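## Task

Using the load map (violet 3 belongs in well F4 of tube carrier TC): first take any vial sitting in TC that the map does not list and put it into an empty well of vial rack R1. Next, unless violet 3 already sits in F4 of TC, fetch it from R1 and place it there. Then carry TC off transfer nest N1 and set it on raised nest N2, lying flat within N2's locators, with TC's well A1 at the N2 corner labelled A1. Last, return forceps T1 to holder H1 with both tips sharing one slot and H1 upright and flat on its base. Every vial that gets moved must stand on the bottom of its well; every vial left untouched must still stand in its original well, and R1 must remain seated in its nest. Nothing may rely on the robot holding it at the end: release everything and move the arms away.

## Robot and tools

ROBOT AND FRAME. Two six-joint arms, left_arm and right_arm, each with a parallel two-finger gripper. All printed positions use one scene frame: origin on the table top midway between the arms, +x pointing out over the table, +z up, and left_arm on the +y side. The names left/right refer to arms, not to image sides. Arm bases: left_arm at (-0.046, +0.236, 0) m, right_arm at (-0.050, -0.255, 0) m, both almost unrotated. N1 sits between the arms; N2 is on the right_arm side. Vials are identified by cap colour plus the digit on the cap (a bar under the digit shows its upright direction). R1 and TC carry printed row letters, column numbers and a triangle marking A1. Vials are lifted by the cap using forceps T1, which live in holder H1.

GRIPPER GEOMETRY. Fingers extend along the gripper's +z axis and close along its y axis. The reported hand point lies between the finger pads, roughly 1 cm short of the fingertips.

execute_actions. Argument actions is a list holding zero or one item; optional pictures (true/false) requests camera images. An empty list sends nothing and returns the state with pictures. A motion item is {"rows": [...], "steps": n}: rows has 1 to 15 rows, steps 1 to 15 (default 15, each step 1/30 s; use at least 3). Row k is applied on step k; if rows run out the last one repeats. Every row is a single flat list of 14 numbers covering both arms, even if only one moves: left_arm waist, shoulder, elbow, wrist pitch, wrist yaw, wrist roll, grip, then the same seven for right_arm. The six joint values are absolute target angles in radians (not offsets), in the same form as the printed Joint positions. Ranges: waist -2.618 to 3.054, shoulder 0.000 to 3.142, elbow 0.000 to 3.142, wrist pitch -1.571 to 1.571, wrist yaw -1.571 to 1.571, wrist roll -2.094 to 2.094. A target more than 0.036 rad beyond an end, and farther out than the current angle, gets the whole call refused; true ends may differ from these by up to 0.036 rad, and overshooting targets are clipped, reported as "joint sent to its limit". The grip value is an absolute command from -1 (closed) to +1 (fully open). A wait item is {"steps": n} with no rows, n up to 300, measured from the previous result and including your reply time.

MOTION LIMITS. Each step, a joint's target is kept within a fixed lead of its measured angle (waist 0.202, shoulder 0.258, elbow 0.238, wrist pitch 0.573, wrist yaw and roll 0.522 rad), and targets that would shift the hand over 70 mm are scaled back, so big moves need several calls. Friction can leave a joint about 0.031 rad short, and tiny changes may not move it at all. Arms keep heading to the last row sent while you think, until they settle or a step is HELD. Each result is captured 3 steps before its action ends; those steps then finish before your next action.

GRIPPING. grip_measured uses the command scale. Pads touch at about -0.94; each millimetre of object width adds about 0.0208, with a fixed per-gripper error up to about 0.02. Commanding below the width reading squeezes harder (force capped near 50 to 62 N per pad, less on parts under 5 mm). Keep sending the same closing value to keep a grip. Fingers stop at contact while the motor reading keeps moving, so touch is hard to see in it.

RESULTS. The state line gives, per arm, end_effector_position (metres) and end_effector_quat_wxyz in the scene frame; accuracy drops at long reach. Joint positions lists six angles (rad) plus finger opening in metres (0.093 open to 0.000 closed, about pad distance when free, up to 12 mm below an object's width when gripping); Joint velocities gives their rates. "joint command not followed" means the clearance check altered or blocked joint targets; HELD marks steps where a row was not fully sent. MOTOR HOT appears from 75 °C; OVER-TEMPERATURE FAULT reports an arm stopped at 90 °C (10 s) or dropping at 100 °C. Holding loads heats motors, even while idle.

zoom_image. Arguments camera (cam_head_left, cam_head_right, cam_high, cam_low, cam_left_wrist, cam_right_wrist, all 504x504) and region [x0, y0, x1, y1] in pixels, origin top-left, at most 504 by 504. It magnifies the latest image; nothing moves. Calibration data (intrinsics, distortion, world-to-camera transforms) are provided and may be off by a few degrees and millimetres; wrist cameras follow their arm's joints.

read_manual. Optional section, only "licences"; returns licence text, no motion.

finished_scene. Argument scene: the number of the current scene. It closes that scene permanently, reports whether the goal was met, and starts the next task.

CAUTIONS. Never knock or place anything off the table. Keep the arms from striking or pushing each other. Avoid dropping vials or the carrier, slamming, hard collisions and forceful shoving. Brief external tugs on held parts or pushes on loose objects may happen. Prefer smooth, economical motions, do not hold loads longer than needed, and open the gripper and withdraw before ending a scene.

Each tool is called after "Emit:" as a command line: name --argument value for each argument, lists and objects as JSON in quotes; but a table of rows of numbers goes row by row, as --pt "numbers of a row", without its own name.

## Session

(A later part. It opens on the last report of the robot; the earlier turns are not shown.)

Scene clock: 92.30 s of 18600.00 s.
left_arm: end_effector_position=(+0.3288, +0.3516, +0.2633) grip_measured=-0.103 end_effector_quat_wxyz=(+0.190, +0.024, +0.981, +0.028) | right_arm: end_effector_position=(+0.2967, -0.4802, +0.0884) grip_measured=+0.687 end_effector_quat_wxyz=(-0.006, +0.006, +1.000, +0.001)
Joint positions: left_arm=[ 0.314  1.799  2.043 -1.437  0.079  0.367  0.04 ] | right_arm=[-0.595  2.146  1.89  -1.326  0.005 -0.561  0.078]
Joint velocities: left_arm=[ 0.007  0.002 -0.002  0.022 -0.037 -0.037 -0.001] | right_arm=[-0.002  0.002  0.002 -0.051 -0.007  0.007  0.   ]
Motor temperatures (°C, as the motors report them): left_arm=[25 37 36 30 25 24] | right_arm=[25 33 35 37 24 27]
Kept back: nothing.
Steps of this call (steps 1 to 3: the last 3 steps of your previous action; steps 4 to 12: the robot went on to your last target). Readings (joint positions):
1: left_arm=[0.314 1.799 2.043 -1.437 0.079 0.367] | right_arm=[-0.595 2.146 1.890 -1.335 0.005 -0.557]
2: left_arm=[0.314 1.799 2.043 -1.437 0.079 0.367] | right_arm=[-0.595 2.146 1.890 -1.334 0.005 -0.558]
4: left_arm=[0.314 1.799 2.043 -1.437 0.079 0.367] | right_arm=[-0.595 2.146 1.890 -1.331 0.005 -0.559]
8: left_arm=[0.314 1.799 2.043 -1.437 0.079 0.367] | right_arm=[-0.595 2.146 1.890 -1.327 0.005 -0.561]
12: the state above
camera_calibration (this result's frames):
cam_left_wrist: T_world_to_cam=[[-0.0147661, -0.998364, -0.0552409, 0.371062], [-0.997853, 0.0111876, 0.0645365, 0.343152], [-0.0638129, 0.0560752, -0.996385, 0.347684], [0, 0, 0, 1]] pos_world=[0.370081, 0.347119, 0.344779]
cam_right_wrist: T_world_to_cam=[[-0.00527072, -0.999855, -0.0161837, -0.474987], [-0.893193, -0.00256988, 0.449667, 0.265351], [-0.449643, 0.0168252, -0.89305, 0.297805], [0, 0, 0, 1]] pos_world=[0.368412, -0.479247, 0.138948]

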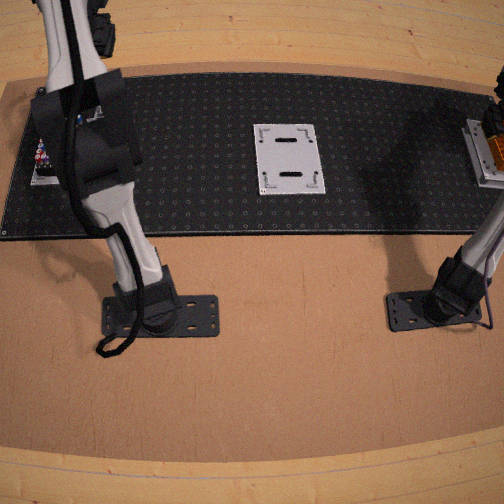

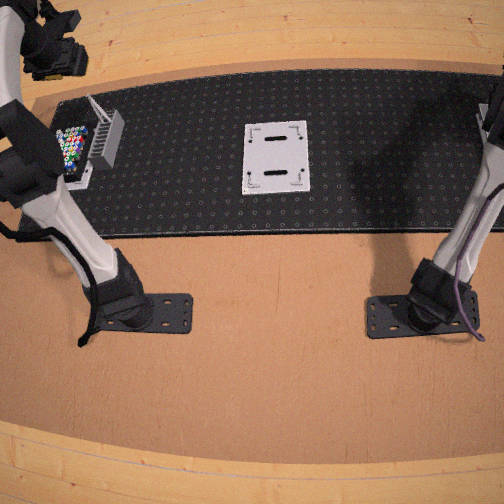

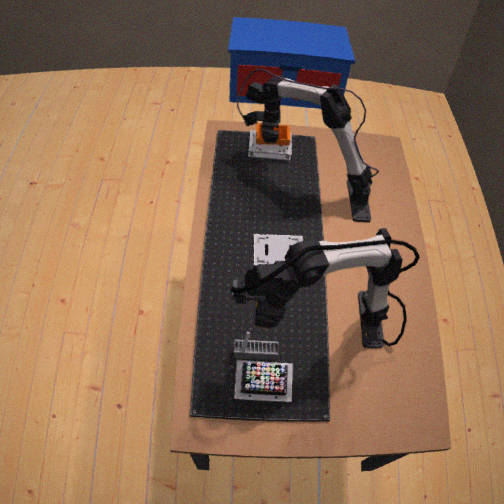

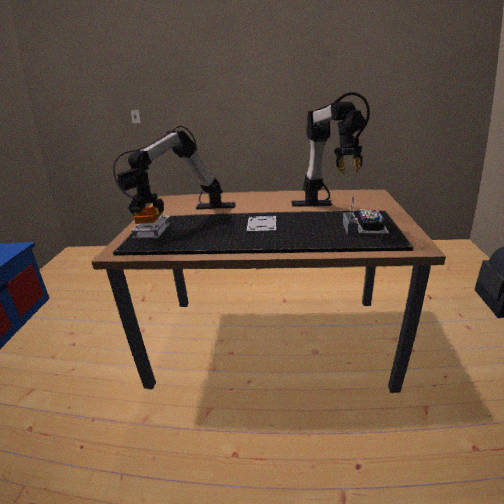

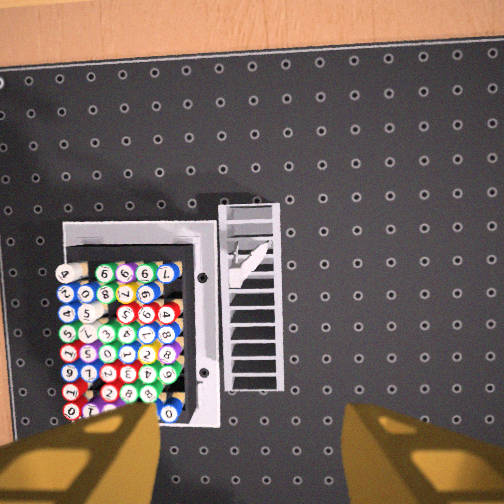

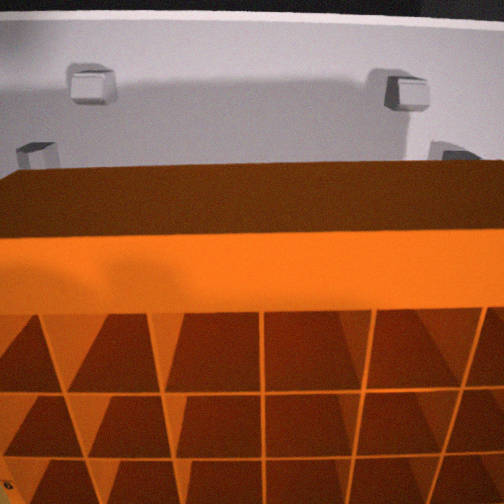

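Emit:
execute_actions --actions '[{"rows":[[0.305,1.8,2.05,-1.45,0.08,0.367,-0.1,-0.588,2.147,1.93,-1.35,0,-0.54,0.6],[0.305,1.8,2.05,-1.45,0.08,0.367,-0.1,-0.58,2.147,1.95,-1.365,0,-0.52,0.6],[0.305,1.8,2.05,-1.45,0.08,0.367,-0.1,-0.57,2.16,1.95,-1.365,0,-0.5,0.6],[0.305,1.8,2.05,-1.45,0.08,0.367,-0.1,-0.57,2.178,1.95,-1.365,0,-0.498,0.6]]}]'

Emit:
execute_actions --actions '[{"steps":10}]' --pictures true

Emit:
zoom_image --camera "cam_low" --region '[110,180,190,250]'

Scene clock: 93.03 s of 18600.00 s.
left_arm: end_effector_position=(+0.3288, +0.3516, +0.2633) grip_measured=-0.103 end_effector_quat_wxyz=(+0.190, +0.024, +0.981, +0.028) | right_arm: end_effector_position=(+0.3064, -0.4761, +0.0959) grip_measured=+0.687 end_effector_quat_wxyz=(+0.001, +0.022, +1.000, -0.003)
Joint positions: left_arm=[ 0.314  1.799  2.043 -1.437  0.079  0.367  0.04 ] | right_arm=[-0.575  2.156  1.935 -1.346  0.005 -0.509  0.078]
Joint velocities: left_arm=[-0.002  0.002 -0.007 -0.022 -0.037 -0.066  0.001] | right_arm=[-0.007  0.076 -0.002  0.037 -0.095  0.095  0.001]
Motor temperatures (°C, as the motors report them): left_arm=[25 37 36 30 25 24] | right_arm=[25 33 35 37 24 27]
Steps of this call (steps 1 to 10: the robot went on to your last target; steps 11 to 22: the first 12 steps of this action). Readings (joint positions):
11: left_arm=[0.314 1.799 2.043 -1.437 0.079 0.367] | right_arm=[-0.595 2.146 1.892 -1.327 0.005 -0.559]
12: left_arm=[0.314 1.799 2.043 -1.437 0.079 0.367] | right_arm=[-0.595 2.146 1.900 -1.333 0.005 -0.554]
14: left_arm=[0.314 1.799 2.043 -1.437 0.079 0.367] | right_arm=[-0.591 2.147 1.920 -1.341 0.005 -0.537]
18: left_arm=[0.314 1.799 2.043 -1.437 0.079 0.367] | right_arm=[-0.578 2.147 1.935 -1.341 0.005 -0.517]
22: the state above

Scene clock: 93.37 s of 18600.00 s.
left_arm: end_effector_position=(+0.3288, +0.3516, +0.2633) grip_measured=-0.103 end_effector_quat_wxyz=(+0.190, +0.024, +0.981, +0.028) | right_arm: end_effector_position=(+0.3058, -0.4758, +0.0934) grip_measured=+0.687 end_effector_quat_wxyz=(-0.003, +0.025, +1.000, -0.001)
Joint positions: left_arm=[ 0.314  1.799  2.043 -1.437  0.079  0.367  0.04 ] | right_arm=[-0.575  2.163  1.935 -1.348  0.005 -0.503  0.078]
Joint velocities: left_arm=[-0.002 -0.017 -0.002  0.007 -0.051  0.007  0.001] | right_arm=[-0.002 -0.007 -0.017  0.037  0.037 -0.037  0.   ]
Motor temperatures (°C, as the motors report them): left_arm=[25 37 36 30 25 24] | right_arm=[25 33 35 37 24 27]
Kept back: nothing.
Steps of this call (steps 1 to 3: the last 3 steps of your previous action; steps 4 to 10: the robot went on to your last target). Readings (joint positions):
1: left_arm=[0.314 1.799 2.043 -1.437 0.079 0.367] | right_arm=[-0.575 2.158 1.935 -1.346 0.005 -0.508]
2: left_arm=[0.314 1.799 2.043 -1.437 0.079 0.367] | right_arm=[-0.575 2.160 1.935 -1.347 0.005 -0.506]
4: left_arm=[0.314 1.799 2.043 -1.437 0.079 0.367] | right_arm=[-0.575 2.162 1.935 -1.347 0.005 -0.505]
8: left_arm=[0.314 1.799 2.043 -1.437 0.079 0.367] | right_arm=[-0.575 2.163 1.935 -1.348 0.005 -0.504]
10: the state above
camera_calibration (this result's frames):
cam_left_wrist: T_world_to_cam=[[-0.0147661, -0.998364, -0.0552409, 0.371062], [-0.997853, 0.0111876, 0.0645365, 0.343152], [-0.0638129, 0.0560752, -0.996385, 0.347684], [0, 0, 0, 1]] pos_world=[0.370081, 0.347119, 0.344779]
cam_right_wrist: T_world_to_cam=[[-0.0425545, -0.999021, -0.0121081, -0.459038], [-0.895217, 0.0327465, 0.444426, 0.289159], [-0.443594, 0.0297517, -0.895734, 0.310744], [0, 0, 0, 1]] pos_world=[0.37717, -0.477303, 0.144276]

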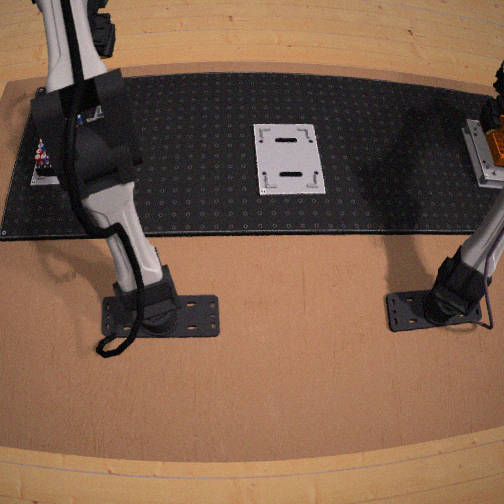

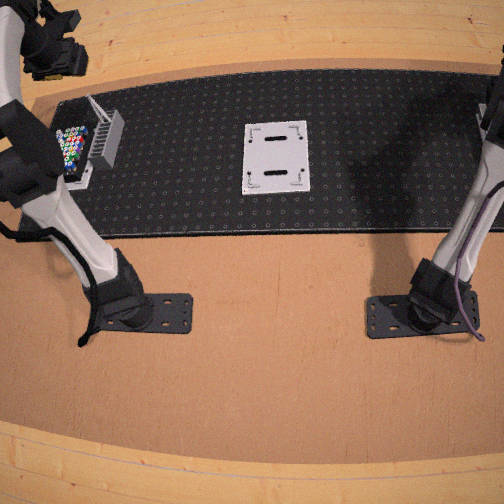

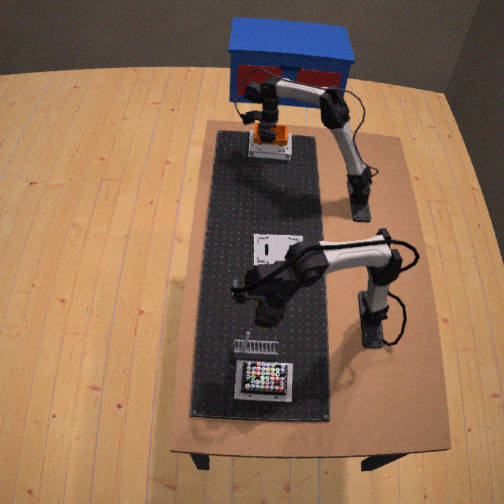

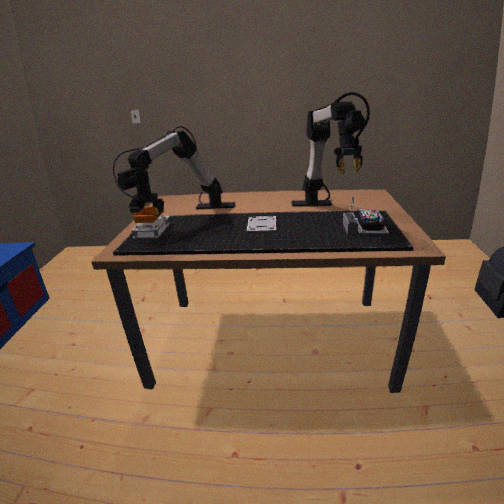

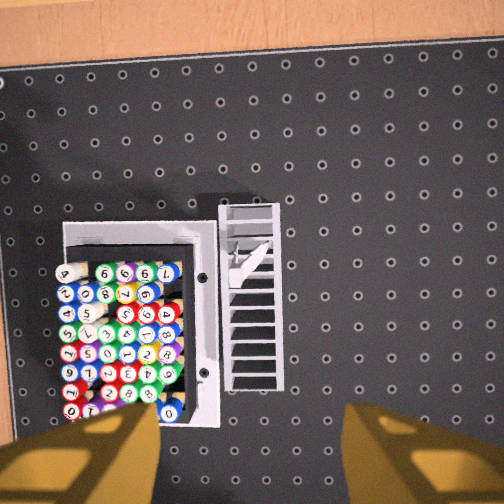

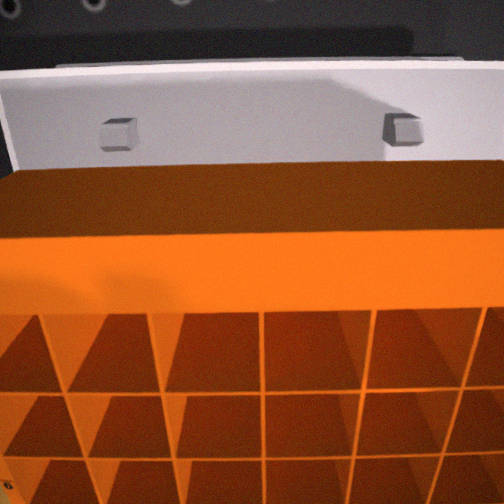

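Region (110, 180, 190, 250) of cam_low's 504x504 image, scaled by 6.300, with more detail than that image has; it fills the top 441 rows of this view, and the rest is white.

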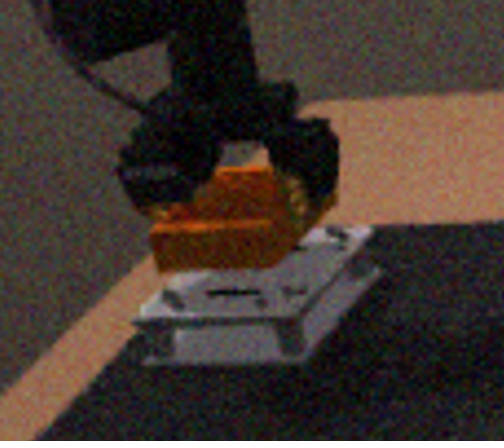

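Emit:
execute_actions --actions '[{"rows":[[0.305,1.8,2.05,-1.45,0.08,0.367,-0.1,-0.57,2.17,1.915,-1.32,0,-0.5,0.6],[0.305,1.8,2.05,-1.45,0.08,0.367,-0.1,-0.57,2.17,1.905,-1.31,0,-0.5,0.6],[0.305,1.8,2.05,-1.45,0.08,0.367,-0.1,-0.57,2.17,1.895,-1.302,0,-0.5,0.6]]}]' --pictures true

Scene clock: 93.93 s of 18600.00 s.
left_arm: end_effector_position=(+0.3288, +0.3516, +0.2633) grip_measured=-0.103 end_effector_quat_wxyz=(+0.190, +0.024, +0.981, +0.028) | right_arm: end_effector_position=(+0.3065, -0.4762, +0.0874) grip_measured=+0.687 end_effector_quat_wxyz=(-0.002, +0.025, +1.000, -0.002)
Joint positions: left_arm=[ 0.314  1.799  2.043 -1.437  0.079  0.367  0.04 ] | right_arm=[-0.575  2.163  1.911 -1.321  0.005 -0.503  0.078]
Joint velocities: left_arm=[-0.017 -0.022  0.007 -0.007 -0.007 -0.022 -0.   ] | right_arm=[ 0.007 -0.012 -0.002  0.007 -0.022 -0.022 -0.   ]
Motor temperatures (°C, as the motors report them): left_arm=[25 37 36 30 25 24] | right_arm=[25 33 35 37 24 27]
Steps of this call (steps 1 to 5: the robot went on to your last target; steps 6 to 17: the first 12 steps of this action). Readings (joint positions):
6: left_arm=[0.314 1.799 2.043 -1.437 0.079 0.367] | right_arm=[-0.575 2.163 1.935 -1.347 0.005 -0.503]
7: left_arm=[0.314 1.799 2.043 -1.437 0.079 0.367] | right_arm=[-0.575 2.163 1.933 -1.344 0.005 -0.503]
9: left_arm=[0.314 1.799 2.043 -1.437 0.079 0.367] | right_arm=[-0.575 2.163 1.924 -1.333 0.005 -0.503]
13: left_arm=[0.314 1.799 2.043 -1.437 0.079 0.367] | right_arm=[-0.575 2.163 1.911 -1.325 0.005 -0.503]
17: the state above
camera_calibration (this result's frames):
cam_left_wrist: T_world_to_cam=[[-0.0147661, -0.998364, -0.0552409, 0.371062], [-0.997853, 0.0111876, 0.0645365, 0.343152], [-0.0638129, 0.0560752, -0.996385, 0.347684], [0, 0, 0, 1]] pos_world=[0.370081, 0.347119, 0.344779]
cam_right_wrist: T_world_to_cam=[[-0.0429027, -0.999025, -0.010429, -0.459561], [-0.896499, 0.0338883, 0.441747, 0.293634], [-0.440963, 0.0283017, -0.897079, 0.304348], [0, 0, 0, 1]] pos_world=[0.377732, -0.477677, 0.138519]

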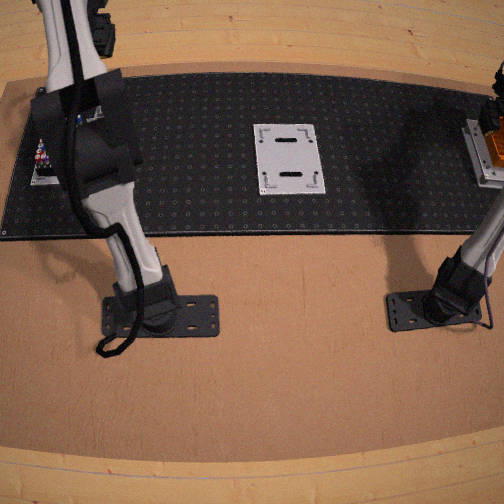

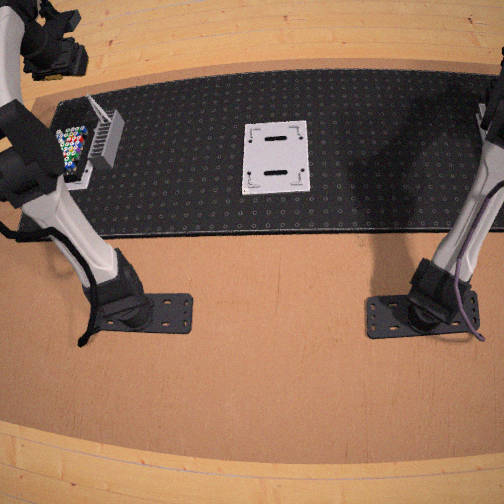

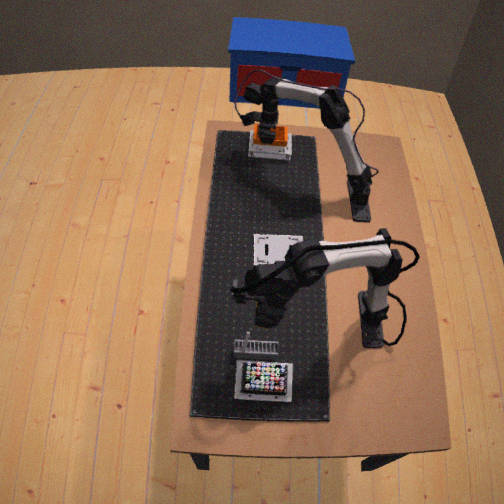

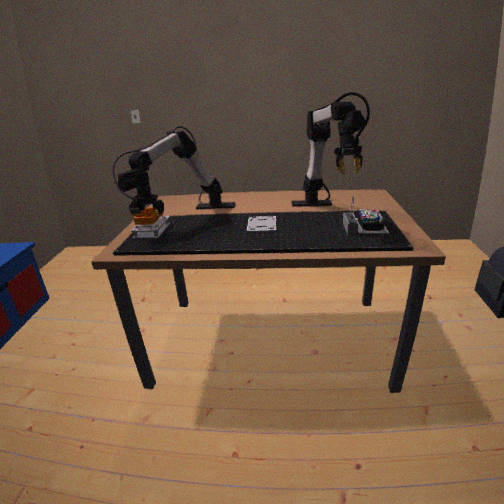

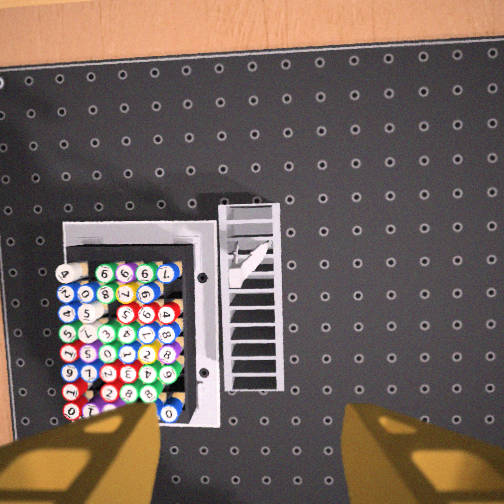

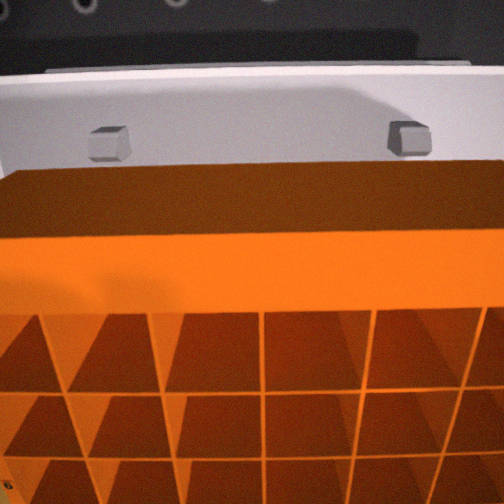

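Emit:
execute_actions --actions '[{"rows":[[0.305,1.8,2.05,-1.45,0.08,0.367,-0.1,-0.597,2.17,1.88,-1.3,0,-0.5,0.6],[0.305,1.8,2.05,-1.45,0.08,0.367,-0.1,-0.597,2.17,1.87,-1.29,0,-0.5,0.6],[0.305,1.8,2.05,-1.45,0.08,0.367,-0.1,-0.58,2.17,1.858,-1.275,0,-0.5,0.6]]}]' --pictures true

Scene clock: 94.53 s of 18600.00 s.
left_arm: end_effector_position=(+0.3288, +0.3516, +0.2633) grip_measured=-0.103 end_effector_quat_wxyz=(+0.190, +0.024, +0.981, +0.028) | right_arm: end_effector_position=(+0.3028, -0.4762, +0.0777) grip_measured=+0.687 end_effector_quat_wxyz=(-0.007, +0.028, +1.000, +0.002)
Joint positions: left_arm=[ 0.314  1.799  2.043 -1.437  0.079  0.367  0.04 ] | right_arm=[-0.58   2.163  1.873 -1.294  0.004 -0.503  0.078]
Joint velocities: left_arm=[-0.002  0.012 -0.007 -0.022 -0.037 -0.007  0.001] | right_arm=[ 0.002 -0.012  0.002  0.037 -0.022 -0.037  0.   ]
Motor temperatures (°C, as the motors report them): left_arm=[25 37 36 30 25 24] | right_arm=[25 33 35 36 24 27]
Steps of this call (steps 1 to 3: the last 3 steps of your previous action; steps 4 to 6: the robot went on to your last target; steps 7 to 18: the first 12 steps of this action). Readings (joint positions):
7: left_arm=[0.314 1.799 2.043 -1.437 0.079 0.367] | right_arm=[-0.576 2.163 1.910 -1.317 0.004 -0.503]
8: left_arm=[0.314 1.799 2.043 -1.437 0.079 0.367] | right_arm=[-0.578 2.163 1.906 -1.314 0.004 -0.503]
10: left_arm=[0.314 1.799 2.043 -1.437 0.079 0.367] | right_arm=[-0.580 2.163 1.890 -1.304 0.004 -0.503]
14: left_arm=[0.314 1.799 2.043 -1.437 0.079 0.367] | right_arm=[-0.580 2.163 1.873 -1.300 0.004 -0.503]
18: the state above
camera_calibration (this result's frames):
cam_left_wrist: T_world_to_cam=[[-0.0147661, -0.998364, -0.0552409, 0.371062], [-0.997853, 0.0111876, 0.0645365, 0.343152], [-0.0638129, 0.0560752, -0.996385, 0.347684], [0, 0, 0, 1]] pos_world=[0.370081, 0.347119, 0.344779]
cam_right_wrist: T_world_to_cam=[[-0.0479934, -0.998705, -0.016869, -0.457608], [-0.892024, 0.0352555, 0.45061, 0.293194], [-0.449432, 0.0366739, -0.892561, 0.300214], [0, 0, 0, 1]] pos_world=[0.3745, -0.478362, 0.128124]

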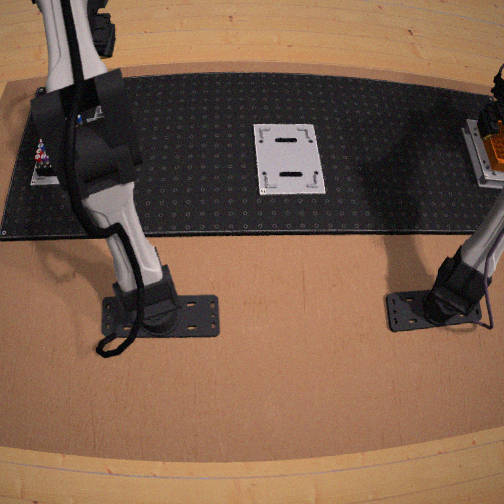

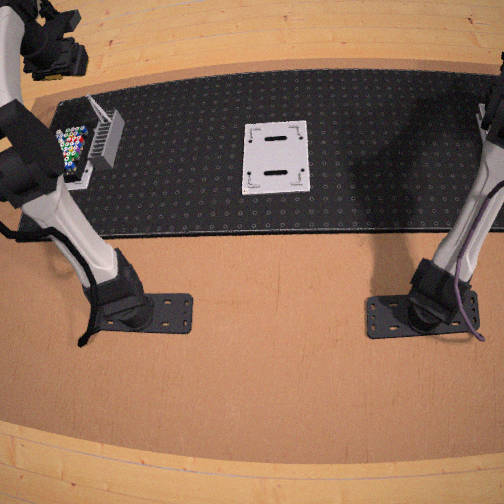

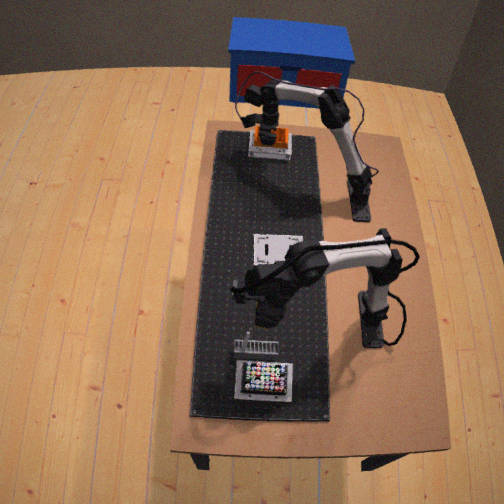

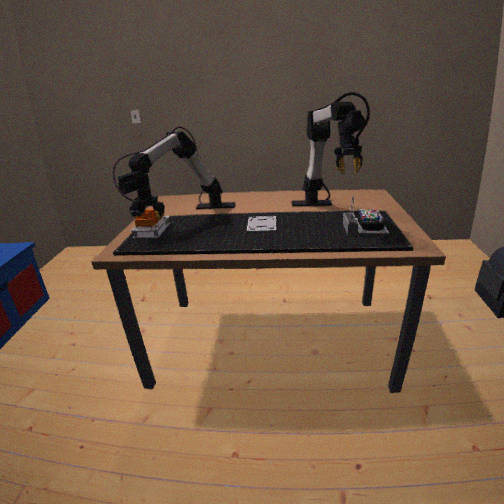

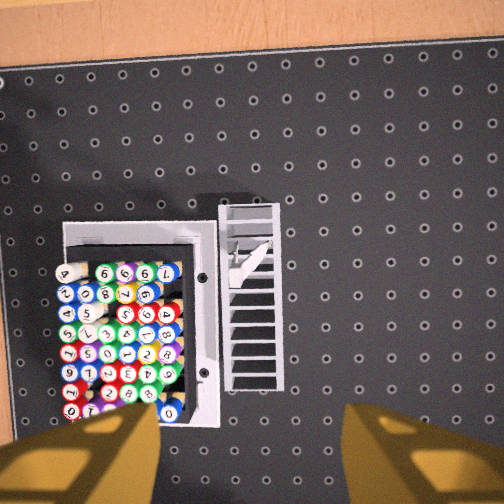

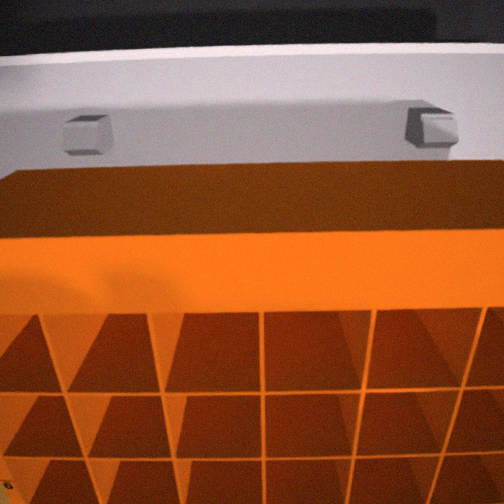

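Emit:
execute_actions --actions '[{"rows":[[0.305,1.8,2.05,-1.45,0.08,0.367,-0.1,-0.58,2.17,1.848,-1.262,0,-0.5,0.6],[0.305,1.8,2.05,-1.45,0.08,0.367,-0.1,-0.58,2.17,1.84,-1.252,0,-0.5,0.6],[0.305,1.8,2.05,-1.45,0.08,0.367,-0.1,-0.58,2.17,1.832,-1.243,0,-0.5,0.6],[0.305,1.8,2.05,-1.45,0.08,0.367,-0.1,-0.58,2.17,1.823,-1.236,0,-0.5,0.6]]}]' --pictures true

Emit:
zoom_image --camera "cam_low" --region '[110,180,190,250]'

Scene clock: 95.07 s of 18600.00 s.
left_arm: end_effector_position=(+0.3288, +0.3516, +0.2633) grip_measured=-0.103 end_effector_quat_wxyz=(+0.190, +0.024, +0.981, +0.028) | right_arm: end_effector_position=(+0.3040, -0.4768, +0.0696) grip_measured=+0.687 end_effector_quat_wxyz=(-0.003, +0.028, +1.000, -0.000)
Joint positions: left_arm=[ 0.314  1.799  2.043 -1.437  0.079  0.367  0.04 ] | right_arm=[-0.58   2.163  1.841 -1.254  0.003 -0.503  0.078]
Joint velocities: left_arm=[ 0.012  0.017  0.002 -0.022 -0.022  0.095 -0.001] | right_arm=[ 0.007  0.007 -0.007  0.037 -0.007 -0.051  0.   ]
Motor temperatures (°C, as the motors report them): left_arm=[25 37 36 30 25 24] | right_arm=[25 34 35 36 24 27]
Steps of this call (steps 1 to 3: the last 3 steps of your previous action; step 4: the robot went on to your last target; steps 5 to 16: the first 12 steps of this action). Readings (joint positions):
5: left_arm=[0.314 1.799 2.043 -1.437 0.079 0.367] | right_arm=[-0.580 2.163 1.873 -1.291 0.004 -0.503]
6: left_arm=[0.314 1.799 2.043 -1.437 0.079 0.367] | right_arm=[-0.580 2.163 1.871 -1.286 0.004 -0.503]
8: left_arm=[0.314 1.799 2.043 -1.437 0.079 0.367] | right_arm=[-0.580 2.163 1.860 -1.273 0.004 -0.503]
12: left_arm=[0.314 1.799 2.043 -1.437 0.079 0.367] | right_arm=[-0.580 2.163 1.842 -1.259 0.003 -0.503]
16: the state above
camera_calibration (this result's frames):
cam_left_wrist: T_world_to_cam=[[-0.0147661, -0.998364, -0.0552409, 0.371062], [-0.997853, 0.0111876, 0.0645365, 0.343152], [-0.0638129, 0.0560752, -0.996385, 0.347684], [0, 0, 0, 1]] pos_world=[0.370081, 0.347119, 0.344779]
cam_right_wrist: T_world_to_cam=[[-0.047895, -0.998757, -0.0138096, -0.458544], [-0.895101, 0.0367803, 0.444344, 0.300014], [-0.443284, 0.0336428, -0.89575, 0.290463], [0, 0, 0, 1]] pos_world=[0.375338, -0.478781, 0.12054]

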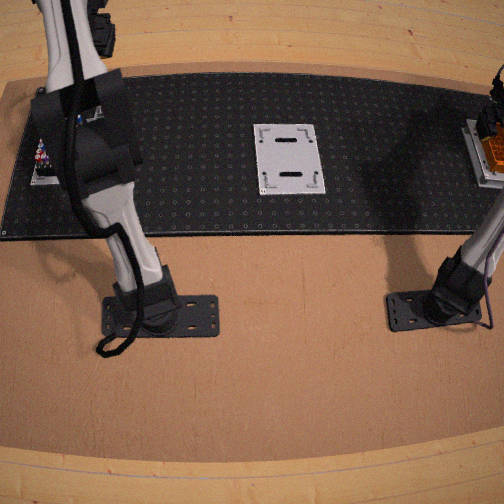

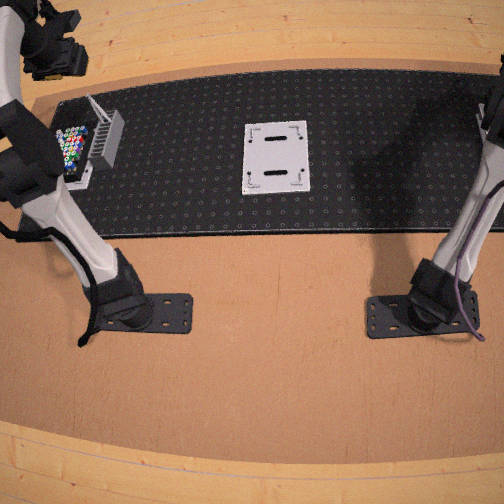

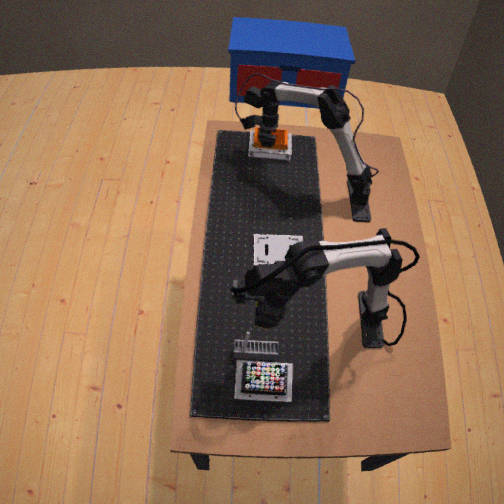

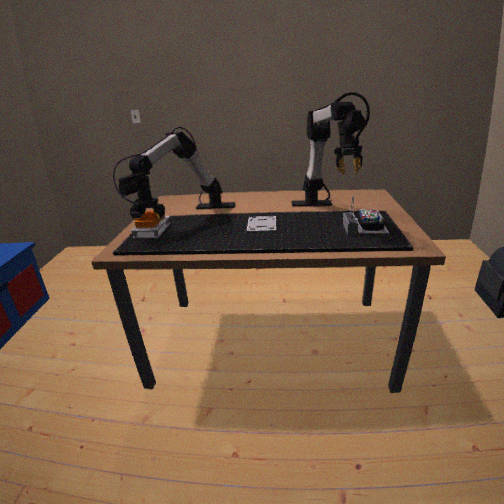

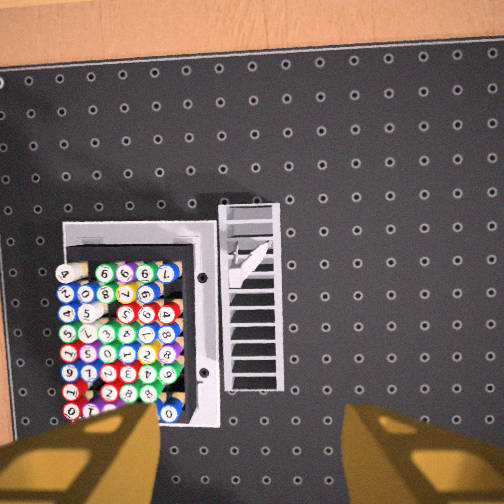

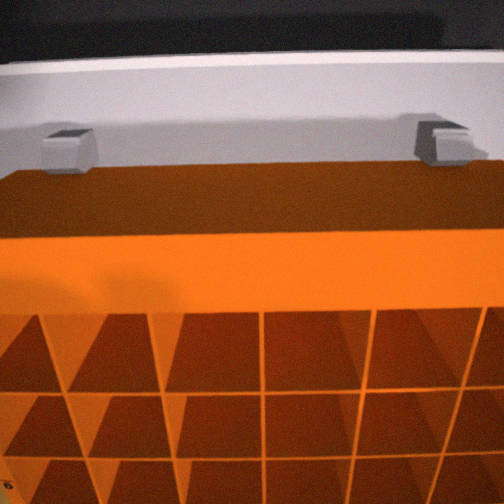

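Region (110, 180, 190, 250) of cam_low's 504x504 image, scaled by 6.300, with more detail than that image has; it fills the top 441 rows of this view, and the rest is white.

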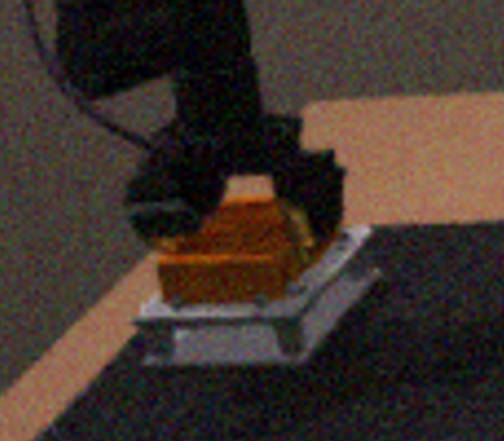

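Inside the pins. Release and lift.

Emit:
execute_actions --actions '[{"rows":[[0.305,1.8,2.05,-1.45,0.08,0.367,-0.1,-0.58,2.17,1.835,-1.25,0,-0.5,0.8],[0.305,1.8,2.05,-1.45,0.08,0.367,-0.1,-0.58,2.17,1.835,-1.25,0,-0.5,0.9],[0.305,1.8,2.05,-1.45,0.08,0.367,-0.1,-0.58,2.17,1.835,-1.25,0,-0.5,1]],"steps":10}]'

Emit:
execute_actions --actions '[{"rows":[[0.305,1.8,2.05,-1.45,0.08,0.367,-0.1,-0.58,2.12,1.835,-1.25,0,-0.5,1],[0.305,1.8,2.05,-1.45,0.08,0.367,-0.1,-0.58,2.09,1.835,-1.25,0,-0.5,1],[0.305,1.8,2.05,-1.45,0.08,0.367,-0.1,-0.58,2.06,1.835,-1.25,0,-0.5,1],[0.305,1.8,2.05,-1.45,0.08,0.367,-0.1,-0.58,2.03,1.835,-1.25,0,-0.5,1],[0.305,1.8,2.05,-1.45,0.08,0.367,-0.1,-0.58,2.0,1.835,-1.25,0,-0.5,1],[0.305,1.8,2.05,-1.45,0.08,0.367,-0.1,-0.58,1.97,1.835,-1.27,0,-0.5,1],[0.305,1.8,2.05,-1.45,0.08,0.367,-0.1,-0.58,1.94,1.835,-1.3,0,-0.5,1],[0.305,1.8,2.05,-1.45,0.08,0.367,-0.1,-0.58,1.9,1.835,-1.35,0,-0.5,1]]}]'

Emit:
execute_actions --actions '[{"steps":12}]' --pictures true

Scene clock: 95.60 s of 18600.00 s.
left_arm: end_effector_position=(+0.3288, +0.3516, +0.2633) grip_measured=-0.103 end_effector_quat_wxyz=(+0.190, +0.024, +0.981, +0.028) | right_arm: end_effector_position=(+0.3041, -0.4769, +0.0696) grip_measured=+1.000 end_effector_quat_wxyz=(-0.003, +0.028, +1.000, -0.000)
Joint positions: left_arm=[ 0.314  1.799  2.043 -1.437  0.079  0.367  0.04 ] | right_arm=[-0.58   2.163  1.841 -1.254  0.003 -0.503  0.093]
Joint velocities: left_arm=[-0.012 -0.007 -0.012 -0.007  0.007  0.051 -0.   ] | right_arm=[-0.007  0.007 -0.012 -0.066  0.022 -0.022  0.   ]
Motor temperatures (°C, as the motors report them): left_arm=[25 37 36 30 25 24] | right_arm=[25 34 35 36 24 27]
Steps of this call (steps 1 to 3: the last 3 steps of your previous action; steps 4 to 9: the robot went on to your last target; steps 10 to 16: the first 7 steps of this action). Readings (joint positions):
10: left_arm=[0.314 1.799 2.043 -1.437 0.079 0.367] | right_arm=[-0.580 2.163 1.841 -1.254 0.003 -0.503]
11: left_arm=[0.314 1.799 2.043 -1.437 0.079 0.367] | right_arm=[-0.580 2.163 1.841 -1.254 0.003 -0.503]
13: left_arm=[0.314 1.799 2.043 -1.437 0.079 0.367] | right_arm=[-0.580 2.163 1.841 -1.254 0.003 -0.503]
16: the state above

Scene clock: 96.10 s of 18600.00 s.
left_arm: end_effector_position=(+0.3288, +0.3516, +0.2633) grip_measured=-0.103 end_effector_quat_wxyz=(+0.190, +0.024, +0.981, +0.028) | right_arm: end_effector_position=(+0.2913, -0.4689, +0.1818) grip_measured=+1.000 end_effector_quat_wxyz=(+0.101, +0.028, +0.993, -0.061)
Joint positions: left_arm=[ 0.314  1.799  2.043 -1.437  0.079  0.367  0.04 ] | right_arm=[-0.58   1.874  1.841 -1.301  0.003 -0.503  0.093]
Joint velocities: left_arm=[ 0.002 -0.002 -0.007  0.007 -0.007 -0.051  0.001] | right_arm=[-0.012 -0.408 -0.017 -0.227  0.007  0.007  0.   ]
Motor temperatures (°C, as the motors report them): left_arm=[25 37 36 30 25 24] | right_arm=[25 34 35 36 24 27]
Steps of this call (steps 1 to 3: the last 3 steps of your previous action; steps 4 to 15: the first 12 steps of this action). Readings (joint positions):
4: left_arm=[0.314 1.799 2.043 -1.437 0.079 0.367] | right_arm=[-0.580 2.160 1.841 -1.254 0.003 -0.503]
5: left_arm=[0.314 1.799 2.043 -1.437 0.079 0.367] | right_arm=[-0.580 2.154 1.841 -1.254 0.003 -0.503]
7: left_arm=[0.314 1.799 2.043 -1.437 0.079 0.367] | right_arm=[-0.580 2.123 1.841 -1.254 0.003 -0.503]
11: left_arm=[0.314 1.799 2.043 -1.437 0.079 0.367] | right_arm=[-0.580 1.992 1.841 -1.262 0.003 -0.503]
15: the state above

Scene clock: 96.50 s of 18600.00 s.
left_arm: end_effector_position=(+0.3288, +0.3516, +0.2633) grip_measured=-0.103 end_effector_quat_wxyz=(+0.190, +0.024, +0.981, +0.028) | right_arm: end_effector_position=(+0.2857, -0.4654, +0.1772) grip_measured=+1.000 end_effector_quat_wxyz=(+0.085, +0.028, +0.995, -0.052)
Joint positions: left_arm=[ 0.314  1.799  2.043 -1.437  0.079  0.367  0.04 ] | right_arm=[-0.58   1.882  1.841 -1.331  0.003 -0.503  0.093]
Joint velocities: left_arm=[-0.002  0.017 -0.027 -0.007 -0.051  0.037 -0.   ] | right_arm=[-0.017 -0.002 -0.007 -0.007 -0.007  0.037  0.   ]
Motor temperatures (°C, as the motors report them): left_arm=[25 37 36 30 25 24] | right_arm=[25 34 35 36 24 27]
Kept back: nothing.
Steps of this call (steps 1 to 3: the last 3 steps of your previous action; steps 4 to 12: the robot went on to your last target). Readings (joint positions):
1: left_arm=[0.314 1.799 2.043 -1.437 0.079 0.367] | right_arm=[-0.580 1.864 1.841 -1.308 0.003 -0.503]
2: left_arm=[0.314 1.799 2.043 -1.437 0.079 0.367] | right_arm=[-0.580 1.863 1.841 -1.313 0.003 -0.503]
4: left_arm=[0.314 1.799 2.043 -1.437 0.079 0.367] | right_arm=[-0.580 1.870 1.841 -1.322 0.003 -0.503]
8: left_arm=[0.314 1.799 2.043 -1.437 0.079 0.367] | right_arm=[-0.580 1.881 1.841 -1.329 0.003 -0.503]
12: the state above
camera_calibration (this result's frames):
cam_left_wrist: T_world_to_cam=[[-0.0147661, -0.998364, -0.0552409, 0.371062], [-0.997853, 0.0111876, 0.0645365, 0.343152], [-0.0638129, 0.0560752, -0.996385, 0.347684], [0, 0, 0, 1]] pos_world=[0.370081, 0.347119, 0.344779]
cam_right_wrist: T_world_to_cam=[[-0.0541173, -0.994872, 0.0854454, -0.460525], [-0.957783, 0.075915, 0.277289, 0.301127], [-0.282353, -0.066832, -0.95698, 0.296454], [0, 0, 0, 1]] pos_world=[0.347196, -0.461211, 0.239551]

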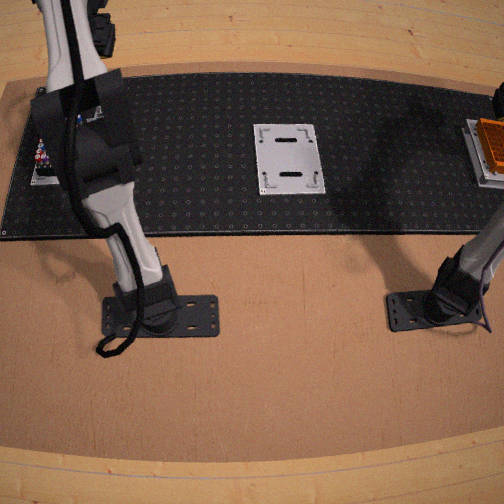

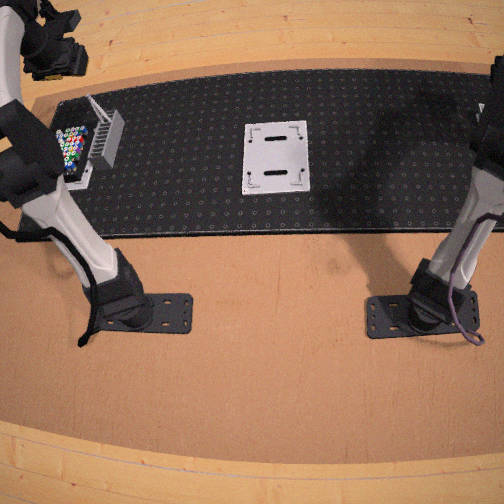

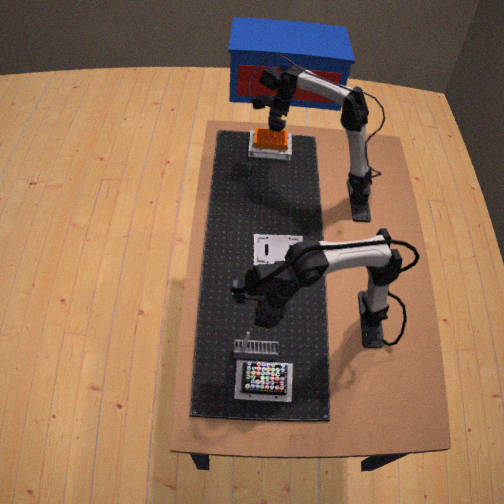

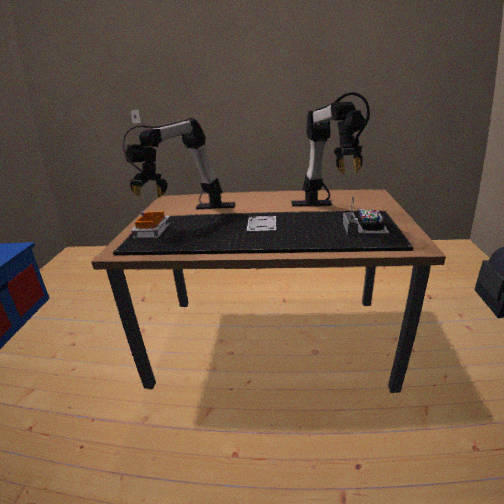

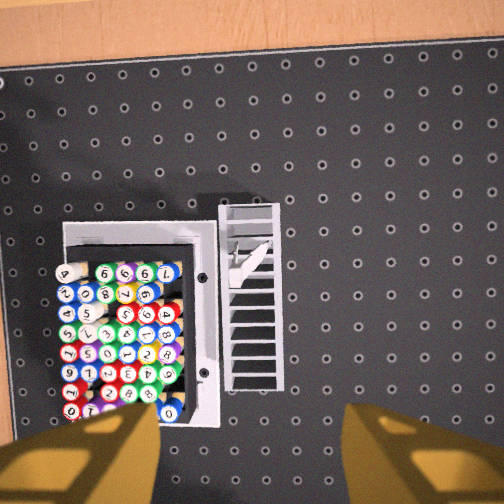

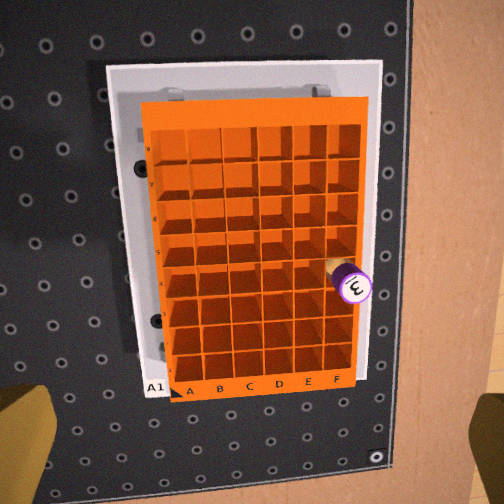

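Emit:
finished_scene --scene 2

The scene is finished: the task was done.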